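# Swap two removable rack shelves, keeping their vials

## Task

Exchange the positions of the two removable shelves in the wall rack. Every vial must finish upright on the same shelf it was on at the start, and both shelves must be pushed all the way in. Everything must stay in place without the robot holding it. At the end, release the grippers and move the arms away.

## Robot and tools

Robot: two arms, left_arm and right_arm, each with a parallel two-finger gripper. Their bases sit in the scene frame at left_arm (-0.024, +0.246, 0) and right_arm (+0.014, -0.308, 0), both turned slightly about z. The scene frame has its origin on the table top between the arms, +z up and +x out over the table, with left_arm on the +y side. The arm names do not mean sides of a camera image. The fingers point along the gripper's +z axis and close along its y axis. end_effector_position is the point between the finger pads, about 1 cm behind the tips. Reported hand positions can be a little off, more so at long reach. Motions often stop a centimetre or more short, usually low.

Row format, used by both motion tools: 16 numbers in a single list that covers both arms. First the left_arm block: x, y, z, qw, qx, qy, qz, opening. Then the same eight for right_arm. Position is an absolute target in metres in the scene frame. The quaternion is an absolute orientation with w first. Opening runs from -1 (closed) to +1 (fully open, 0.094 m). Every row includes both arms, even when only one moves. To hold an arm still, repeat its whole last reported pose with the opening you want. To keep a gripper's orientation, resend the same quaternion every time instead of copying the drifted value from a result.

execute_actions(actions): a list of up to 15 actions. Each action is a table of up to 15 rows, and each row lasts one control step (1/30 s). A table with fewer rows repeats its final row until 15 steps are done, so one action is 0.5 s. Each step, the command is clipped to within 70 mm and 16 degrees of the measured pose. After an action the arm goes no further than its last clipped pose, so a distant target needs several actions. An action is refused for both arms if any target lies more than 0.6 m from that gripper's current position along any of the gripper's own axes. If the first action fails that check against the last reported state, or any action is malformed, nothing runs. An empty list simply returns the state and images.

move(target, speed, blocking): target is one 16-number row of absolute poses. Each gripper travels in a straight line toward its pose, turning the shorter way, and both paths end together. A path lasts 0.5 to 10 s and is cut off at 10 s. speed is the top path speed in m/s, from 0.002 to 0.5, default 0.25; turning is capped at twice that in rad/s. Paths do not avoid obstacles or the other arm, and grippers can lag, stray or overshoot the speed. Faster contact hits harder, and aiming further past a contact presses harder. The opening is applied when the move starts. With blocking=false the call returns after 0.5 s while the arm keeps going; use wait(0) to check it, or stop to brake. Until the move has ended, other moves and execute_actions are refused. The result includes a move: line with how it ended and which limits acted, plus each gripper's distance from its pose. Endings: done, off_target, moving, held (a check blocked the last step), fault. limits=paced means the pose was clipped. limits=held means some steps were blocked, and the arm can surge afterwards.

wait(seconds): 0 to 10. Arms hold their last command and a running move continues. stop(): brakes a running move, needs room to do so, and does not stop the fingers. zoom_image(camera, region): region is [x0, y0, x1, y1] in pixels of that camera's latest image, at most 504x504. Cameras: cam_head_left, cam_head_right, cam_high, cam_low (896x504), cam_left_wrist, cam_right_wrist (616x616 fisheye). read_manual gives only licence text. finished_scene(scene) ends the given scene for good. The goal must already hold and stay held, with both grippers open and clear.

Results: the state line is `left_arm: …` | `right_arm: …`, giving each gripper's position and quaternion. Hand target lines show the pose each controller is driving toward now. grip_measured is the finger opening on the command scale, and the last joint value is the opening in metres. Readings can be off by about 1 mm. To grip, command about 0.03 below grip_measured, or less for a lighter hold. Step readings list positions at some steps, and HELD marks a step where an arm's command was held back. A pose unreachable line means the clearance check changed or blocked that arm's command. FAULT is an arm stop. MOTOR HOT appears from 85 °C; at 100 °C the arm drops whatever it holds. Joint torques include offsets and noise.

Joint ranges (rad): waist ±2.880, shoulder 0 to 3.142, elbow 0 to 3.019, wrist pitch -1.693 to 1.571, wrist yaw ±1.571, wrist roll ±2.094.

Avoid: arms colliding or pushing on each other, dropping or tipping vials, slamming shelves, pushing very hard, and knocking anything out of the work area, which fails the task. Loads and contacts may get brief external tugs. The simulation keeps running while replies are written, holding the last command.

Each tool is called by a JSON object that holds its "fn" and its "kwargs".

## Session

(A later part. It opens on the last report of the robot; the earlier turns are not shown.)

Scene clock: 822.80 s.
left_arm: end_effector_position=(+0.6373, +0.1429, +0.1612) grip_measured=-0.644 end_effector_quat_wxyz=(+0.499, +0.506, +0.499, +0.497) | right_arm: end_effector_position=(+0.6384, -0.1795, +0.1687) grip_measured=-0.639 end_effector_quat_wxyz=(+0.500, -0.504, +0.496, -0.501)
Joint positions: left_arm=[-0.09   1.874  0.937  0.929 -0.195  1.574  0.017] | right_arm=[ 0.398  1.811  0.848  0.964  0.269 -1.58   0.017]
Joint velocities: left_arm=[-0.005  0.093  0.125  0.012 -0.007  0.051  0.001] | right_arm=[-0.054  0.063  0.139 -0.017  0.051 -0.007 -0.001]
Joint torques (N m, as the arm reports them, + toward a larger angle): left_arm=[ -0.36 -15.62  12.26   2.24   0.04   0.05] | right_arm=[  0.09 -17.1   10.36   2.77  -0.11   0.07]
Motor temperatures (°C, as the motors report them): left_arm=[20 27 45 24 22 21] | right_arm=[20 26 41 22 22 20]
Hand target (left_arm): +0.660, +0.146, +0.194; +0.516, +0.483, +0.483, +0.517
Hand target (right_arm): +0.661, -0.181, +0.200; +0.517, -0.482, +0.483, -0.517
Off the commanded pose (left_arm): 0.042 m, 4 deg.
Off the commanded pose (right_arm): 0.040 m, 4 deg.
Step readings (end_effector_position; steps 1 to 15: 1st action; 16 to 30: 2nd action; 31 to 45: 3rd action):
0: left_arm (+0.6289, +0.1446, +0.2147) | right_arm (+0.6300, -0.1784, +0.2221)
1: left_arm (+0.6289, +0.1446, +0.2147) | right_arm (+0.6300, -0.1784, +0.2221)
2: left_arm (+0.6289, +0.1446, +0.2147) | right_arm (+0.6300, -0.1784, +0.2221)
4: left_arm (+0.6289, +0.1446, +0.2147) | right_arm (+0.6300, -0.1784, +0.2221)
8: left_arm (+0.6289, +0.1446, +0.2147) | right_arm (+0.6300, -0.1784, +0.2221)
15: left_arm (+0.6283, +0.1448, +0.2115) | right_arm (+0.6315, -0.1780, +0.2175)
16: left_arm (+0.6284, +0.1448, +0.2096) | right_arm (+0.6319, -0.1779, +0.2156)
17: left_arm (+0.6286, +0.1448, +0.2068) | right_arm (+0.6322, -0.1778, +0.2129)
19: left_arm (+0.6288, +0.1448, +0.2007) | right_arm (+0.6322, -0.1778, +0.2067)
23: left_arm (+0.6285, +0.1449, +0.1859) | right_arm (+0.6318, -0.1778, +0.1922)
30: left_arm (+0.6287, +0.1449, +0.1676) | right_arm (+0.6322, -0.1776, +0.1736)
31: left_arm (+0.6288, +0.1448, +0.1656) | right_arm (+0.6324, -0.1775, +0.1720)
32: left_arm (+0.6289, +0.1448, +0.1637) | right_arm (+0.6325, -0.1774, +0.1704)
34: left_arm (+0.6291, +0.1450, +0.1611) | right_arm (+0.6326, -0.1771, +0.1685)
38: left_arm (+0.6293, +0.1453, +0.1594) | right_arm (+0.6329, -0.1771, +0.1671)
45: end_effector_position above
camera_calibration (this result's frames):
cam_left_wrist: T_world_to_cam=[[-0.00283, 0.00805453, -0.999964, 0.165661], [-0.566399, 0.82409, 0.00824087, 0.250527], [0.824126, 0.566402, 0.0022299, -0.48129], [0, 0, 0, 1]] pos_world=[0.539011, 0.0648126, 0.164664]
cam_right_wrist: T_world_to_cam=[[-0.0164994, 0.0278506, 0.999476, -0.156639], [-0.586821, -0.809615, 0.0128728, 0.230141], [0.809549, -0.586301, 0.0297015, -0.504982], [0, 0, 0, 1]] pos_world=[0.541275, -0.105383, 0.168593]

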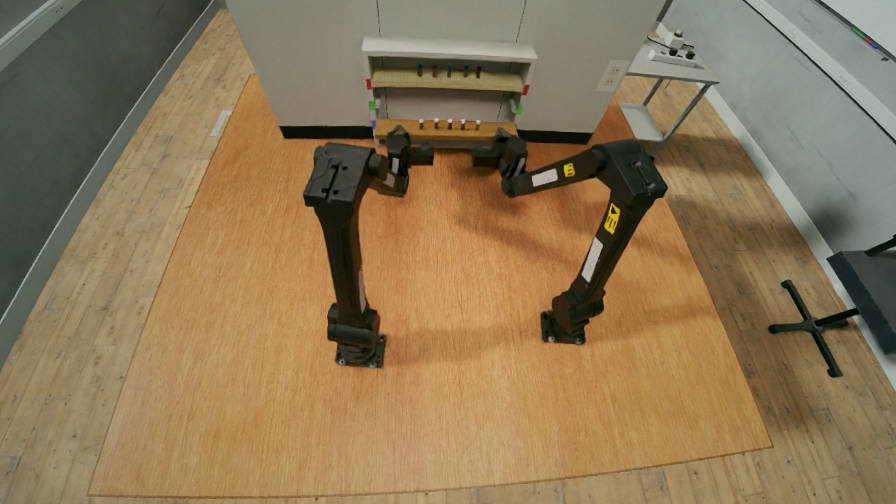

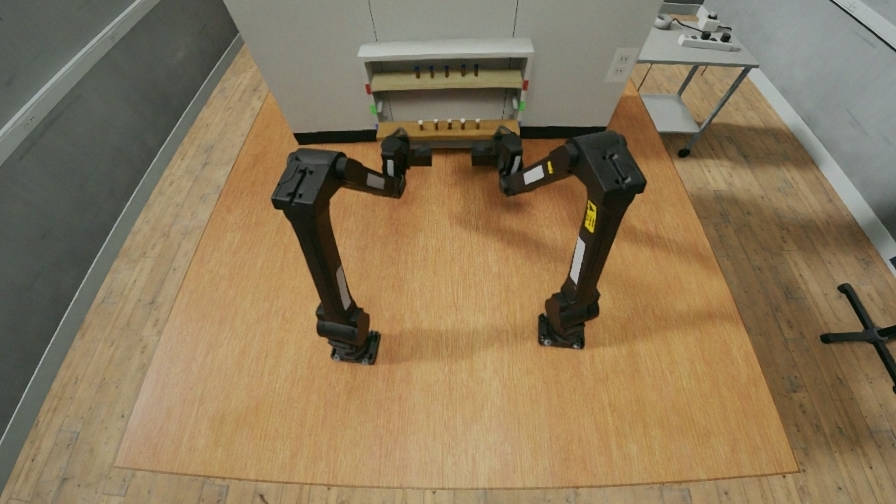

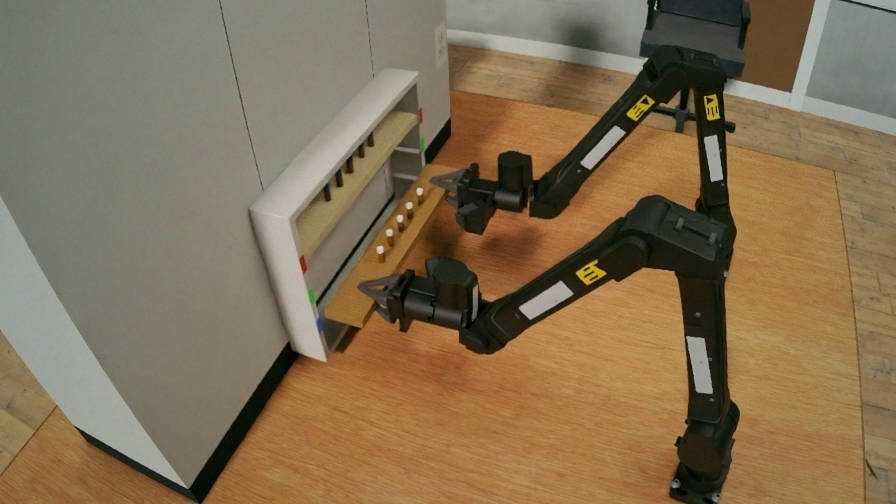

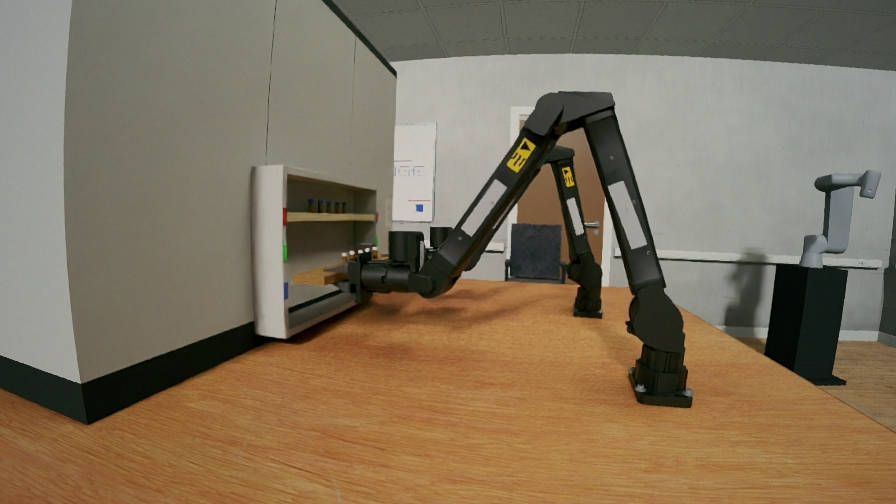

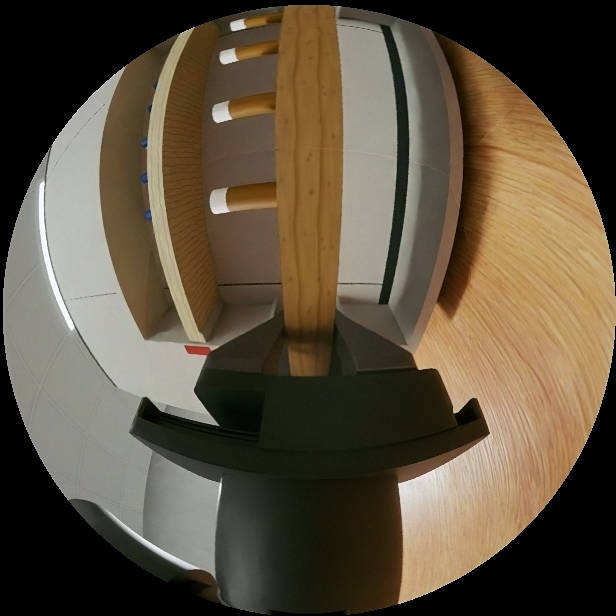

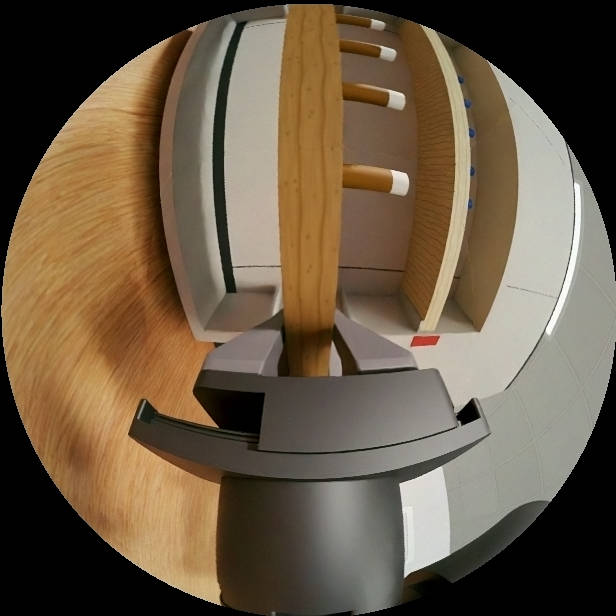

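{"fn": "wait", "kwargs": {"seconds": 0}}

{"fn": "zoom_image", "kwargs": {"camera": "cam_head_right", "region": [365, 100, 405, 140]}}

{"fn": "zoom_image", "kwargs": {"camera": "cam_head_right", "region": [492, 100, 532, 140]}}

Scene clock: 830.00 s.
left_arm: end_effector_position=(+0.6408, +0.1423, +0.1629) grip_measured=-0.644 end_effector_quat_wxyz=(+0.500, +0.504, +0.498, +0.498) | right_arm: end_effector_position=(+0.6419, -0.1799, +0.1702) grip_measured=-0.639 end_effector_quat_wxyz=(+0.501, -0.502, +0.495, -0.502)
Joint positions: left_arm=[-0.089  1.88   0.948  0.929 -0.194  1.574  0.017] | right_arm=[ 0.396  1.816  0.858  0.964  0.267 -1.58   0.017]
Joint velocities: left_arm=[-0.005 -0.005 -0.017 -0.017  0.007  0.007 -0.   ] | right_arm=[ 0.005 -0.015  0.002 -0.012  0.051  0.066 -0.001]
Joint torques (N m, as the arm reports them, + toward a larger angle): left_arm=[ -0.7  -16.05  12.08   2.26   0.01   0.07] | right_arm=[ -0.11 -17.06  10.06   2.78  -0.05   0.07]
Motor temperatures (°C, as the motors report them): left_arm=[20 27 46 24 22 21] | right_arm=[20 26 43 22 22 20]
Hand target (left_arm): +0.660, +0.146, +0.194; +0.516, +0.483, +0.483, +0.517
Hand target (right_arm): +0.661, -0.181, +0.200; +0.517, -0.482, +0.483, -0.517
Off the commanded pose (left_arm): 0.039 m, 4 deg.
Off the commanded pose (right_arm): 0.037 m, 4 deg.
camera_calibration (this result's frames):
cam_left_wrist: T_world_to_cam=[[0.00277405, 0.0068989, -0.999972, 0.163981], [-0.566434, 0.824097, 0.00411416, 0.25366], [0.824102, 0.566407, 0.00619386, -0.48455], [0, 0, 0, 1]] pos_world=[0.542545, 0.0642808, 0.165934]
cam_right_wrist: T_world_to_cam=[[-0.0212523, 0.0265311, 0.999422, -0.155241], [-0.587491, -0.809181, 0.00898818, 0.232982], [0.808952, -0.58696, 0.0327837, -0.508394], [0, 0, 0, 1]] pos_world=[0.544842, -0.105763, 0.169725]

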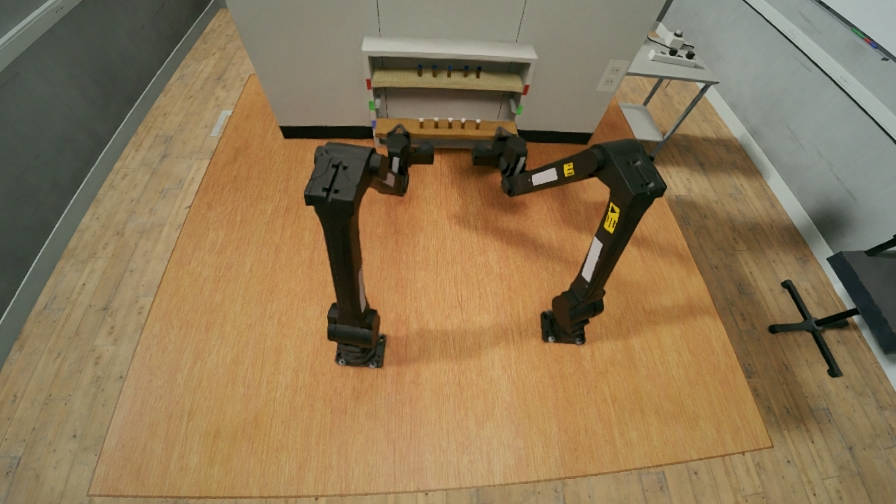

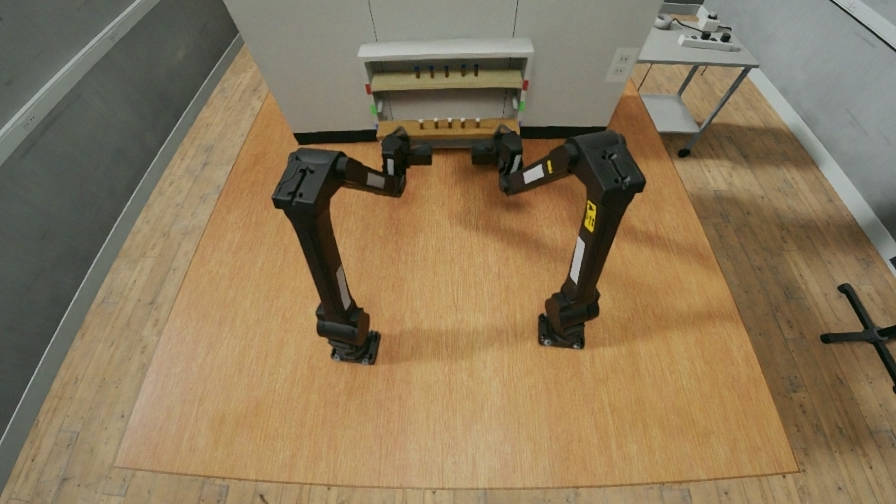

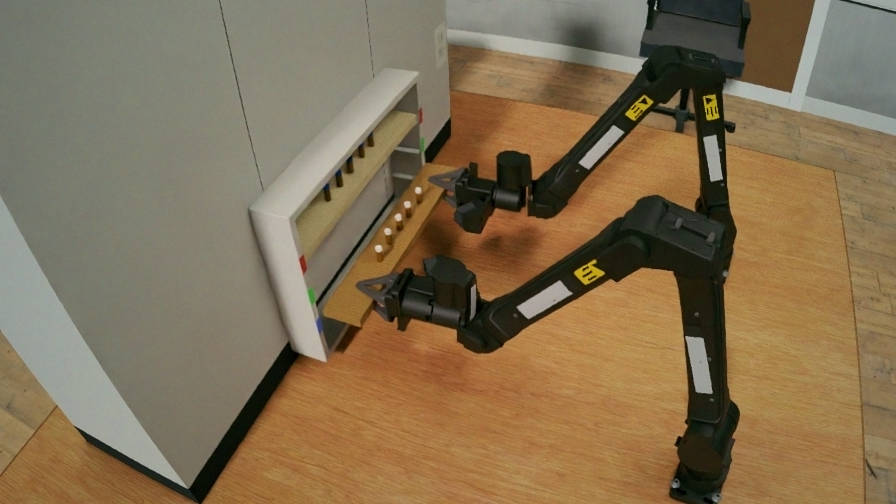

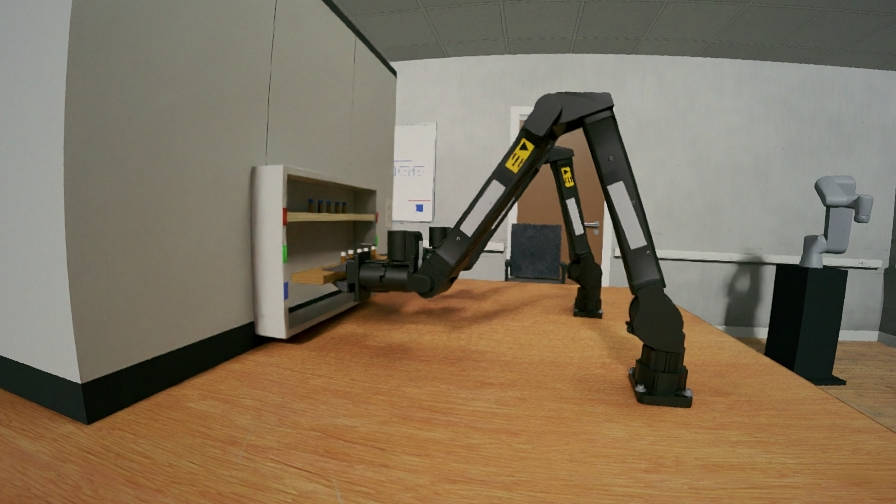

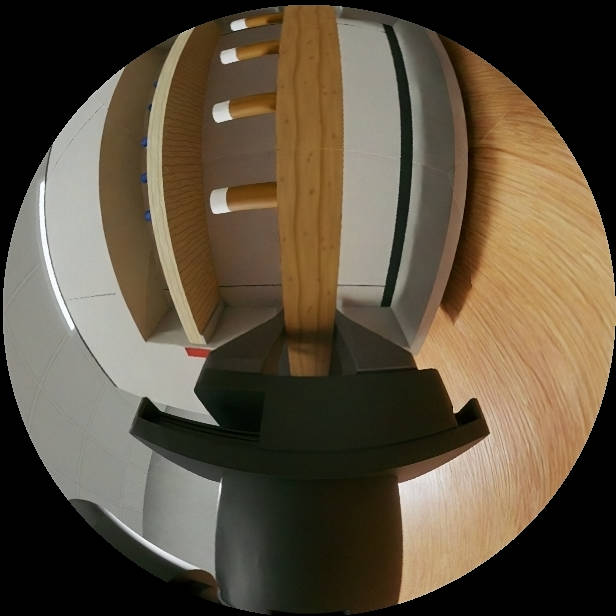

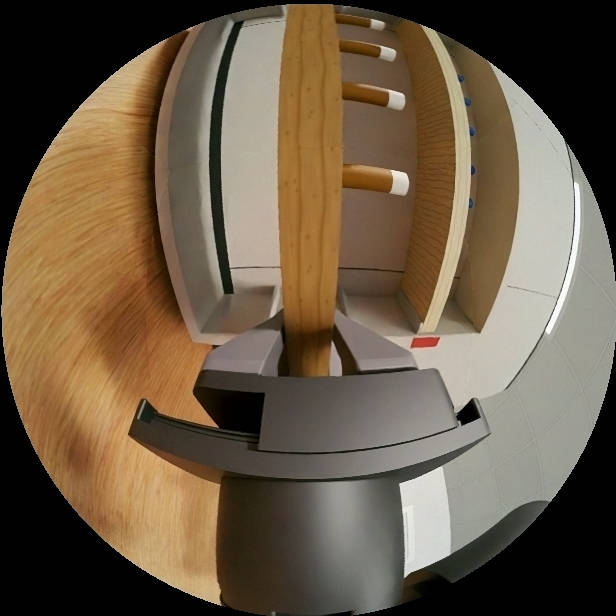

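Region (365, 100, 405, 140) of cam_head_right's 896x504 image, scaled by 12.600, with more detail than that image has.

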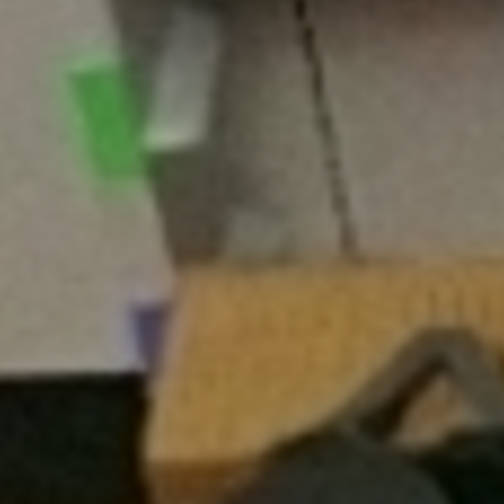

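Region (492, 100, 532, 140) of cam_head_right's 896x504 image, scaled by 12.600, with more detail than that image has.

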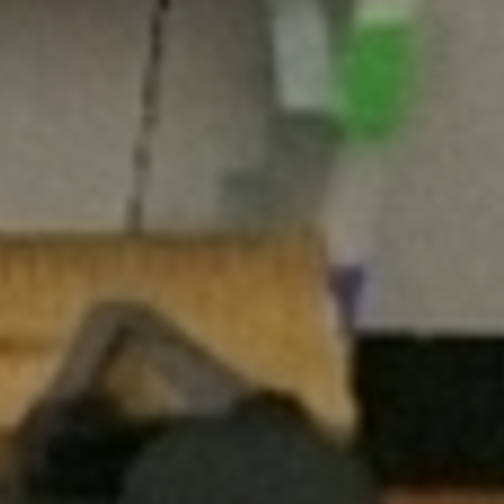

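{"fn": "execute_actions", "kwargs": {"actions": [[[0.664,0.1466,0.1933,0.517,0.483,0.483,0.517,-0.69,0.6645,-0.1794,0.1987,0.517,-0.483,0.483,-0.517,-0.69],[0.665,0.1472,0.193,0.517,0.483,0.483,0.517,-0.69,0.6655,-0.1788,0.1983,0.517,-0.483,0.483,-0.517,-0.69],[0.666,0.1476,0.1927,0.517,0.483,0.483,0.517,-0.69,0.6665,-0.1785,0.1979,0.517,-0.483,0.483,-0.517,-0.69],[0.667,0.1476,0.1924,0.517,0.483,0.483,0.517,-0.69,0.6675,-0.1785,0.1975,0.517,-0.483,0.483,-0.517,-0.69],[0.6685,0.1476,0.192,0.517,0.483,0.483,0.517,-0.69,0.669,-0.1785,0.197,0.517,-0.483,0.483,-0.517,-0.69],[0.67,0.1476,0.1916,0.517,0.483,0.483,0.517,-0.69,0.6705,-0.1785,0.1965,0.517,-0.483,0.483,-0.517,-0.69],[0.6715,0.1476,0.1912,0.517,0.483,0.483,0.517,-0.69,0.672,-0.1785,0.196,0.517,-0.483,0.483,-0.517,-0.69],[0.673,0.1476,0.1908,0.517,0.483,0.483,0.517,-0.69,0.6735,-0.1785,0.1955,0.517,-0.483,0.483,-0.517,-0.69],[0.6745,0.1476,0.1904,0.517,0.483,0.483,0.517,-0.69,0.675,-0.1785,0.195,0.517,-0.483,0.483,-0.517,-0.69],[0.676,0.1476,0.19,0.517,0.483,0.483,0.517,-0.69,0.6765,-0.1785,0.1945,0.517,-0.483,0.483,-0.517,-0.69],[0.6775,0.1476,0.1896,0.517,0.483,0.483,0.517,-0.69,0.678,-0.1785,0.194,0.517,-0.483,0.483,-0.517,-0.69],[0.679,0.1476,0.1892,0.517,0.483,0.483,0.517,-0.69,0.6795,-0.1785,0.1936,0.517,-0.483,0.483,-0.517,-0.69],[0.6805,0.1476,0.1888,0.517,0.483,0.483,0.517,-0.69,0.681,-0.1785,0.1932,0.517,-0.483,0.483,-0.517,-0.69],[0.682,0.1476,0.1884,0.517,0.483,0.483,0.517,-0.69,0.6825,-0.1785,0.1928,0.517,-0.483,0.483,-0.517,-0.69],[0.6835,0.1476,0.188,0.517,0.483,0.483,0.517,-0.69,0.684,-0.1785,0.1924,0.517,-0.483,0.483,-0.517,-0.69]]]}}

Scene clock: 848.37 s.
left_arm: end_effector_position=(+0.6565, +0.1452, +0.1571) grip_measured=-0.644 end_effector_quat_wxyz=(+0.501, +0.502, +0.498, +0.499) | right_arm: end_effector_position=(+0.6583, -0.1767, +0.1643) grip_measured=-0.639 end_effector_quat_wxyz=(+0.501, -0.502, +0.495, -0.501)
Joint positions: left_arm=[-0.079  1.921  0.992  0.929 -0.186  1.574  0.017] | right_arm=[ 0.392  1.859  0.906  0.959  0.261 -1.58   0.017]
Joint velocities: left_arm=[-0.005  0.103  0.129 -0.007  0.037 -0.081 -0.   ] | right_arm=[-0.024  0.093  0.129 -0.017 -0.022  0.007  0.   ]
Joint torques (N m, as the arm reports them, + toward a larger angle): left_arm=[ -0.41 -16.89  12.54   1.84   0.09   0.08] | right_arm=[ -0.7  -18.26  10.4    2.6   -0.06   0.08]
Motor temperatures (°C, as the motors report them): left_arm=[20 26 47 23 22 21] | right_arm=[20 26 44 22 22 20]
Hand target (left_arm): +0.679, +0.148, +0.189; +0.516, +0.483, +0.483, +0.517
Hand target (right_arm): +0.680, -0.179, +0.193; +0.517, -0.483, +0.483, -0.517
Off the commanded pose (left_arm): 0.041 m, 4 deg.
Off the commanded pose (right_arm): 0.038 m, 4 deg.
Step readings (end_effector_position):
0: left_arm (+0.6408, +0.1423, +0.1629) | right_arm (+0.6419, -0.1799, +0.1702)
1: left_arm (+0.6408, +0.1423, +0.1629) | right_arm (+0.6419, -0.1799, +0.1702)
2: left_arm (+0.6409, +0.1423, +0.1627) | right_arm (+0.6419, -0.1799, +0.1699)
4: left_arm (+0.6415, +0.1427, +0.1622) | right_arm (+0.6427, -0.1797, +0.1693)
8: left_arm (+0.6460, +0.1436, +0.1604) | right_arm (+0.6472, -0.1784, +0.1677)
15: end_effector_position above
camera_calibration (this result's frames):
cam_left_wrist: T_world_to_cam=[[0.00649706, 0.00614851, -0.99996, 0.155752], [-0.568329, 0.8228, 0.00136658, 0.262108], [0.822776, 0.568297, 0.00884016, -0.498859], [0, 0, 0, 1]] pos_world=[0.558401, 0.0668804, 0.159798]
cam_right_wrist: T_world_to_cam=[[-0.0213221, 0.0265152, 0.999421, -0.149054], [-0.585637, -0.810523, 0.00900938, 0.243777], [0.810293, -0.585106, 0.0328103, -0.520095], [0, 0, 0, 1]] pos_world=[0.561017, -0.102771, 0.163836]

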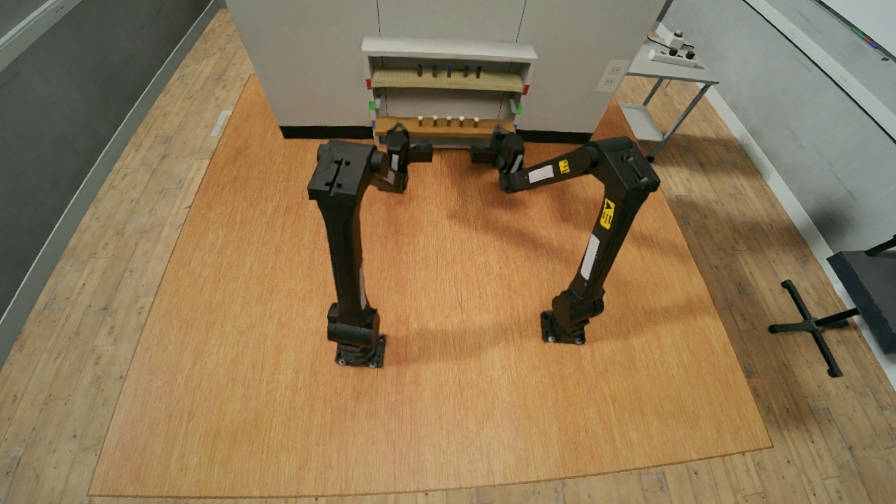

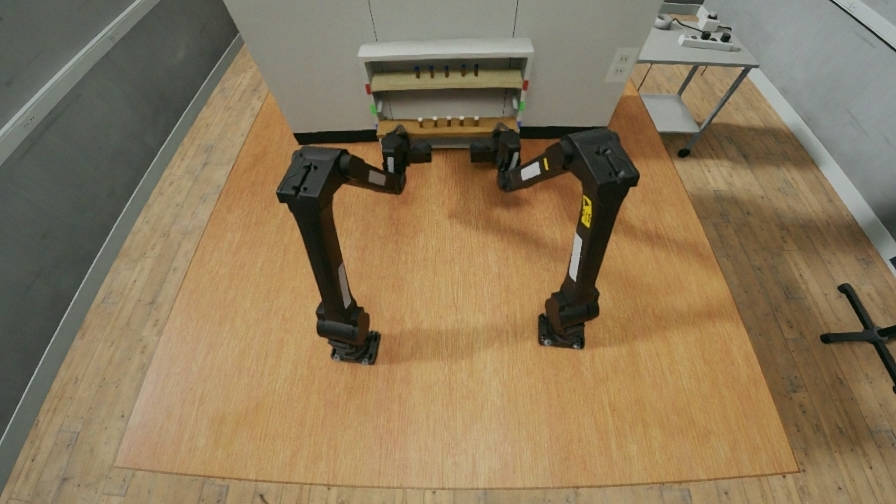

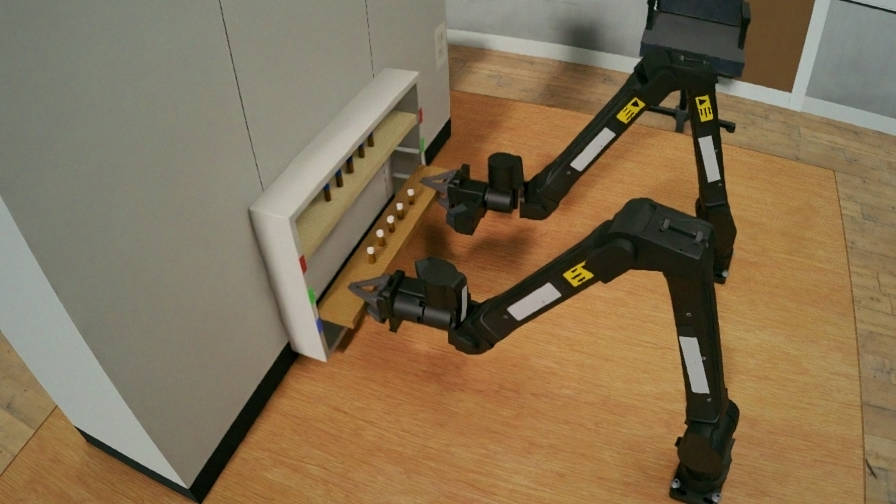

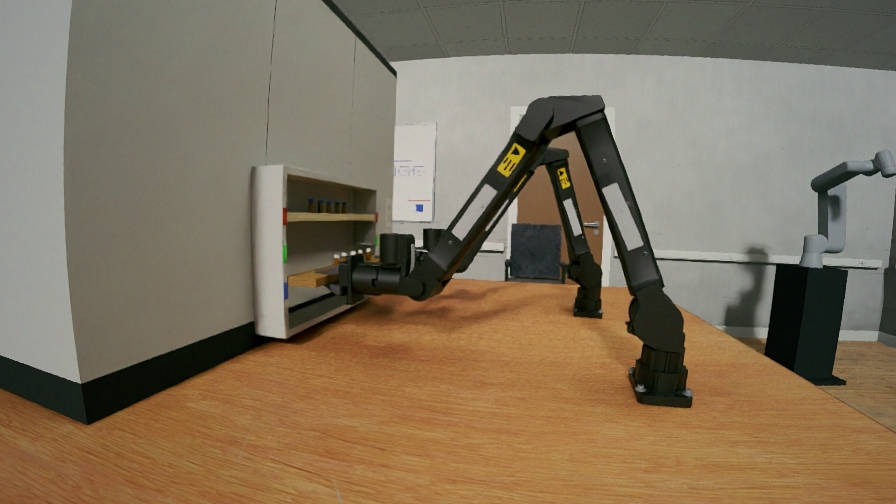

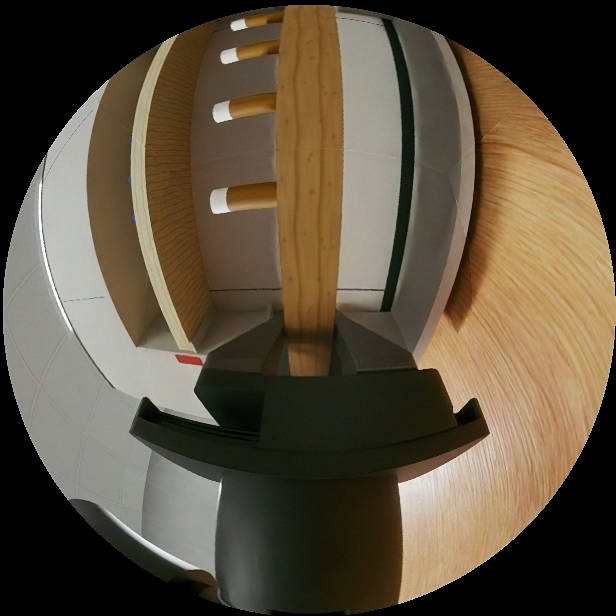

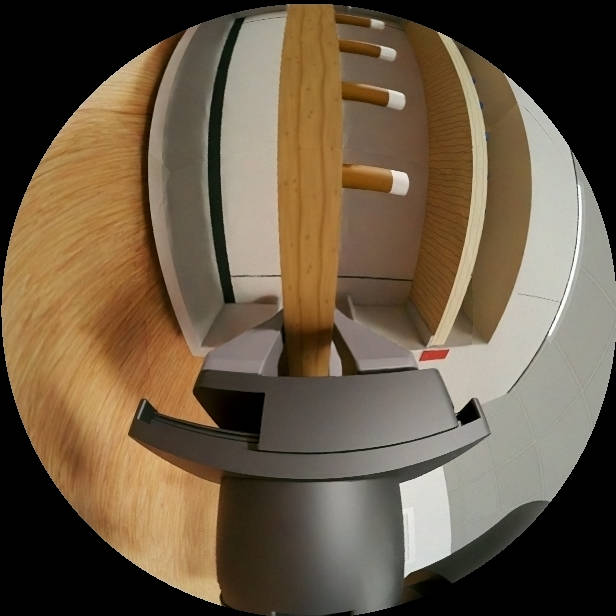

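{"fn": "execute_actions", "kwargs": {"actions": []}}

Scene clock: 861.83 s.
left_arm: end_effector_position=(+0.6597, +0.1449, +0.1557) grip_measured=-0.644 end_effector_quat_wxyz=(+0.501, +0.502, +0.497, +0.499) | right_arm: end_effector_position=(+0.6614, -0.1771, +0.1631) grip_measured=-0.639 end_effector_quat_wxyz=(+0.501, -0.502, +0.495, -0.502)
Joint positions: left_arm=[-0.078  1.929  1.002  0.929 -0.185  1.574  0.017] | right_arm=[ 0.39   1.866  0.915  0.957  0.26  -1.58   0.017]
Joint velocities: left_arm=[-0.015 -0.005  0.007  0.012 -0.007 -0.11  -0.   ] | right_arm=[-0.015 -0.015  0.007  0.002 -0.051  0.022 -0.   ]
Joint torques (N m, as the arm reports them, + toward a larger angle): left_arm=[ -0.83 -17.06  12.41   1.83   0.01   0.07] | right_arm=[ -0.31 -18.17  10.21   2.69  -0.05   0.08]
Motor temperatures (°C, as the motors report them): left_arm=[20 26 47 23 22 21] | right_arm=[20 26 45 22 22 20]
Hand target (left_arm): +0.679, +0.148, +0.189; +0.516, +0.483, +0.483, +0.517
Hand target (right_arm): +0.680, -0.179, +0.193; +0.517, -0.483, +0.483, -0.517
Off the commanded pose (left_arm): 0.040 m, 4 deg.
Off the commanded pose (right_arm): 0.037 m, 4 deg.
camera_calibration (this result's frames):
cam_left_wrist: T_world_to_cam=[[0.00724849, 0.00600136, -0.999956, 0.153907], [-0.568016, 0.823017, 0.000822004, 0.263979], [0.822986, 0.567985, 0.0093745, -0.501468], [0, 0, 0, 1]] pos_world=[0.56153, 0.0666433, 0.158384]
cam_right_wrist: T_world_to_cam=[[-0.0209365, 0.0266407, 0.999426, -0.148044], [-0.586252, -0.810075, 0.00931225, 0.245731], [0.809858, -0.58572, 0.0325782, -0.522657], [0, 0, 0, 1]] pos_world=[0.564239, -0.103126, 0.162698]

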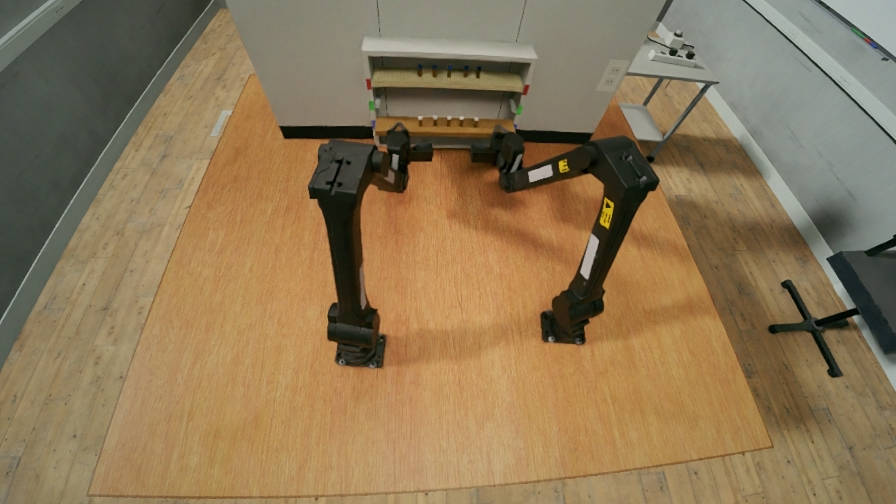

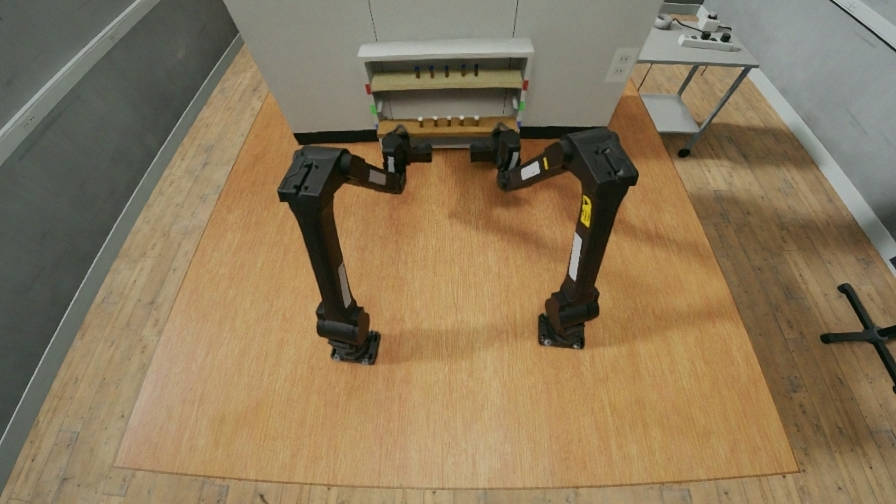

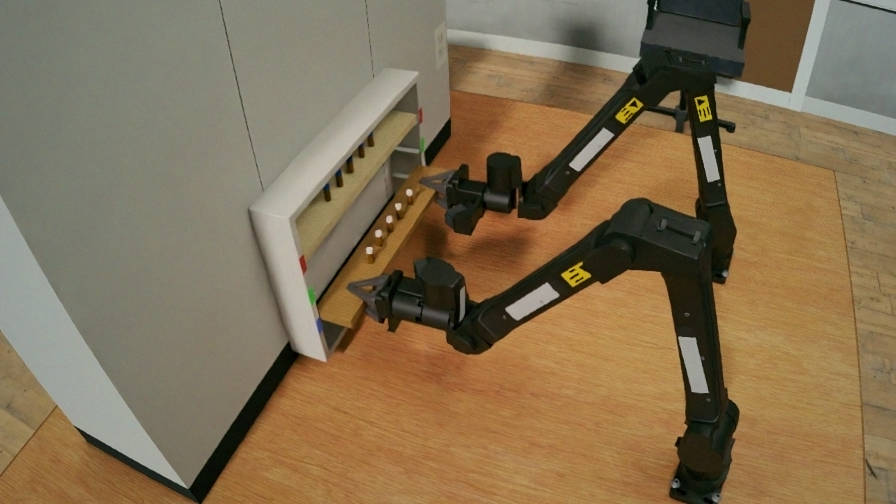

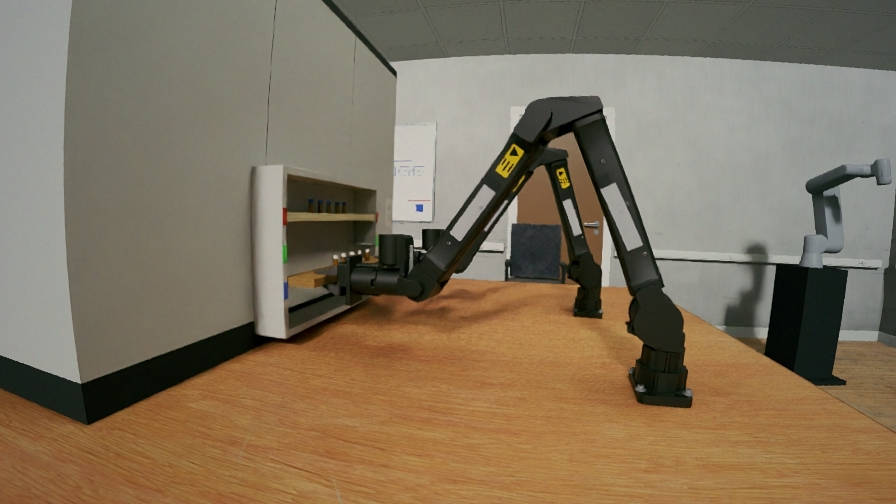

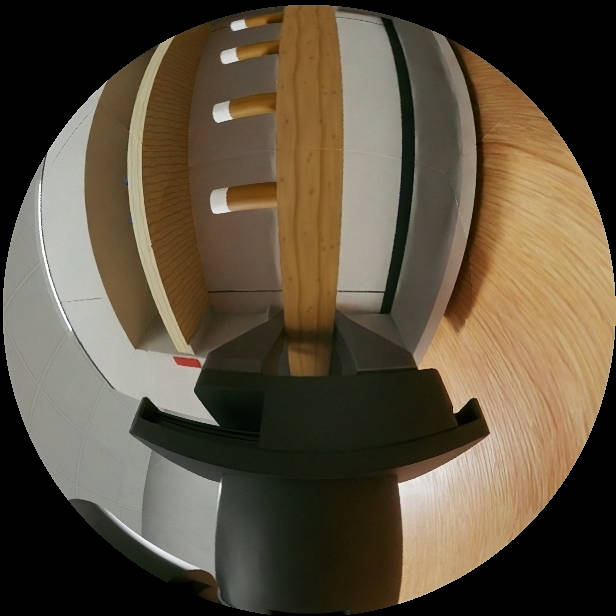

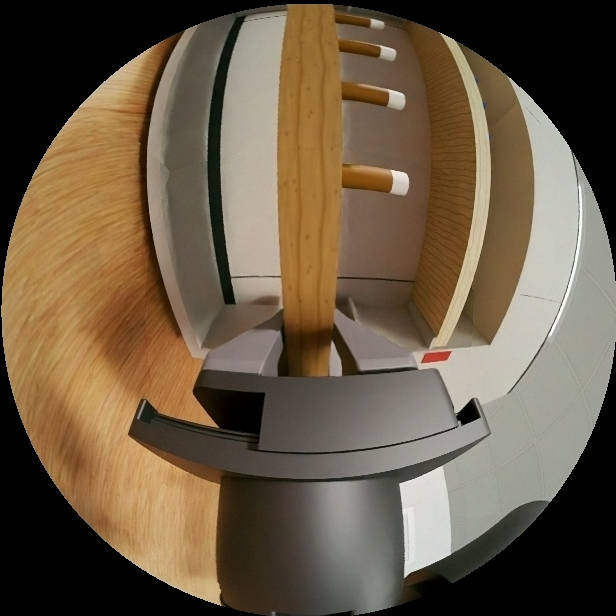

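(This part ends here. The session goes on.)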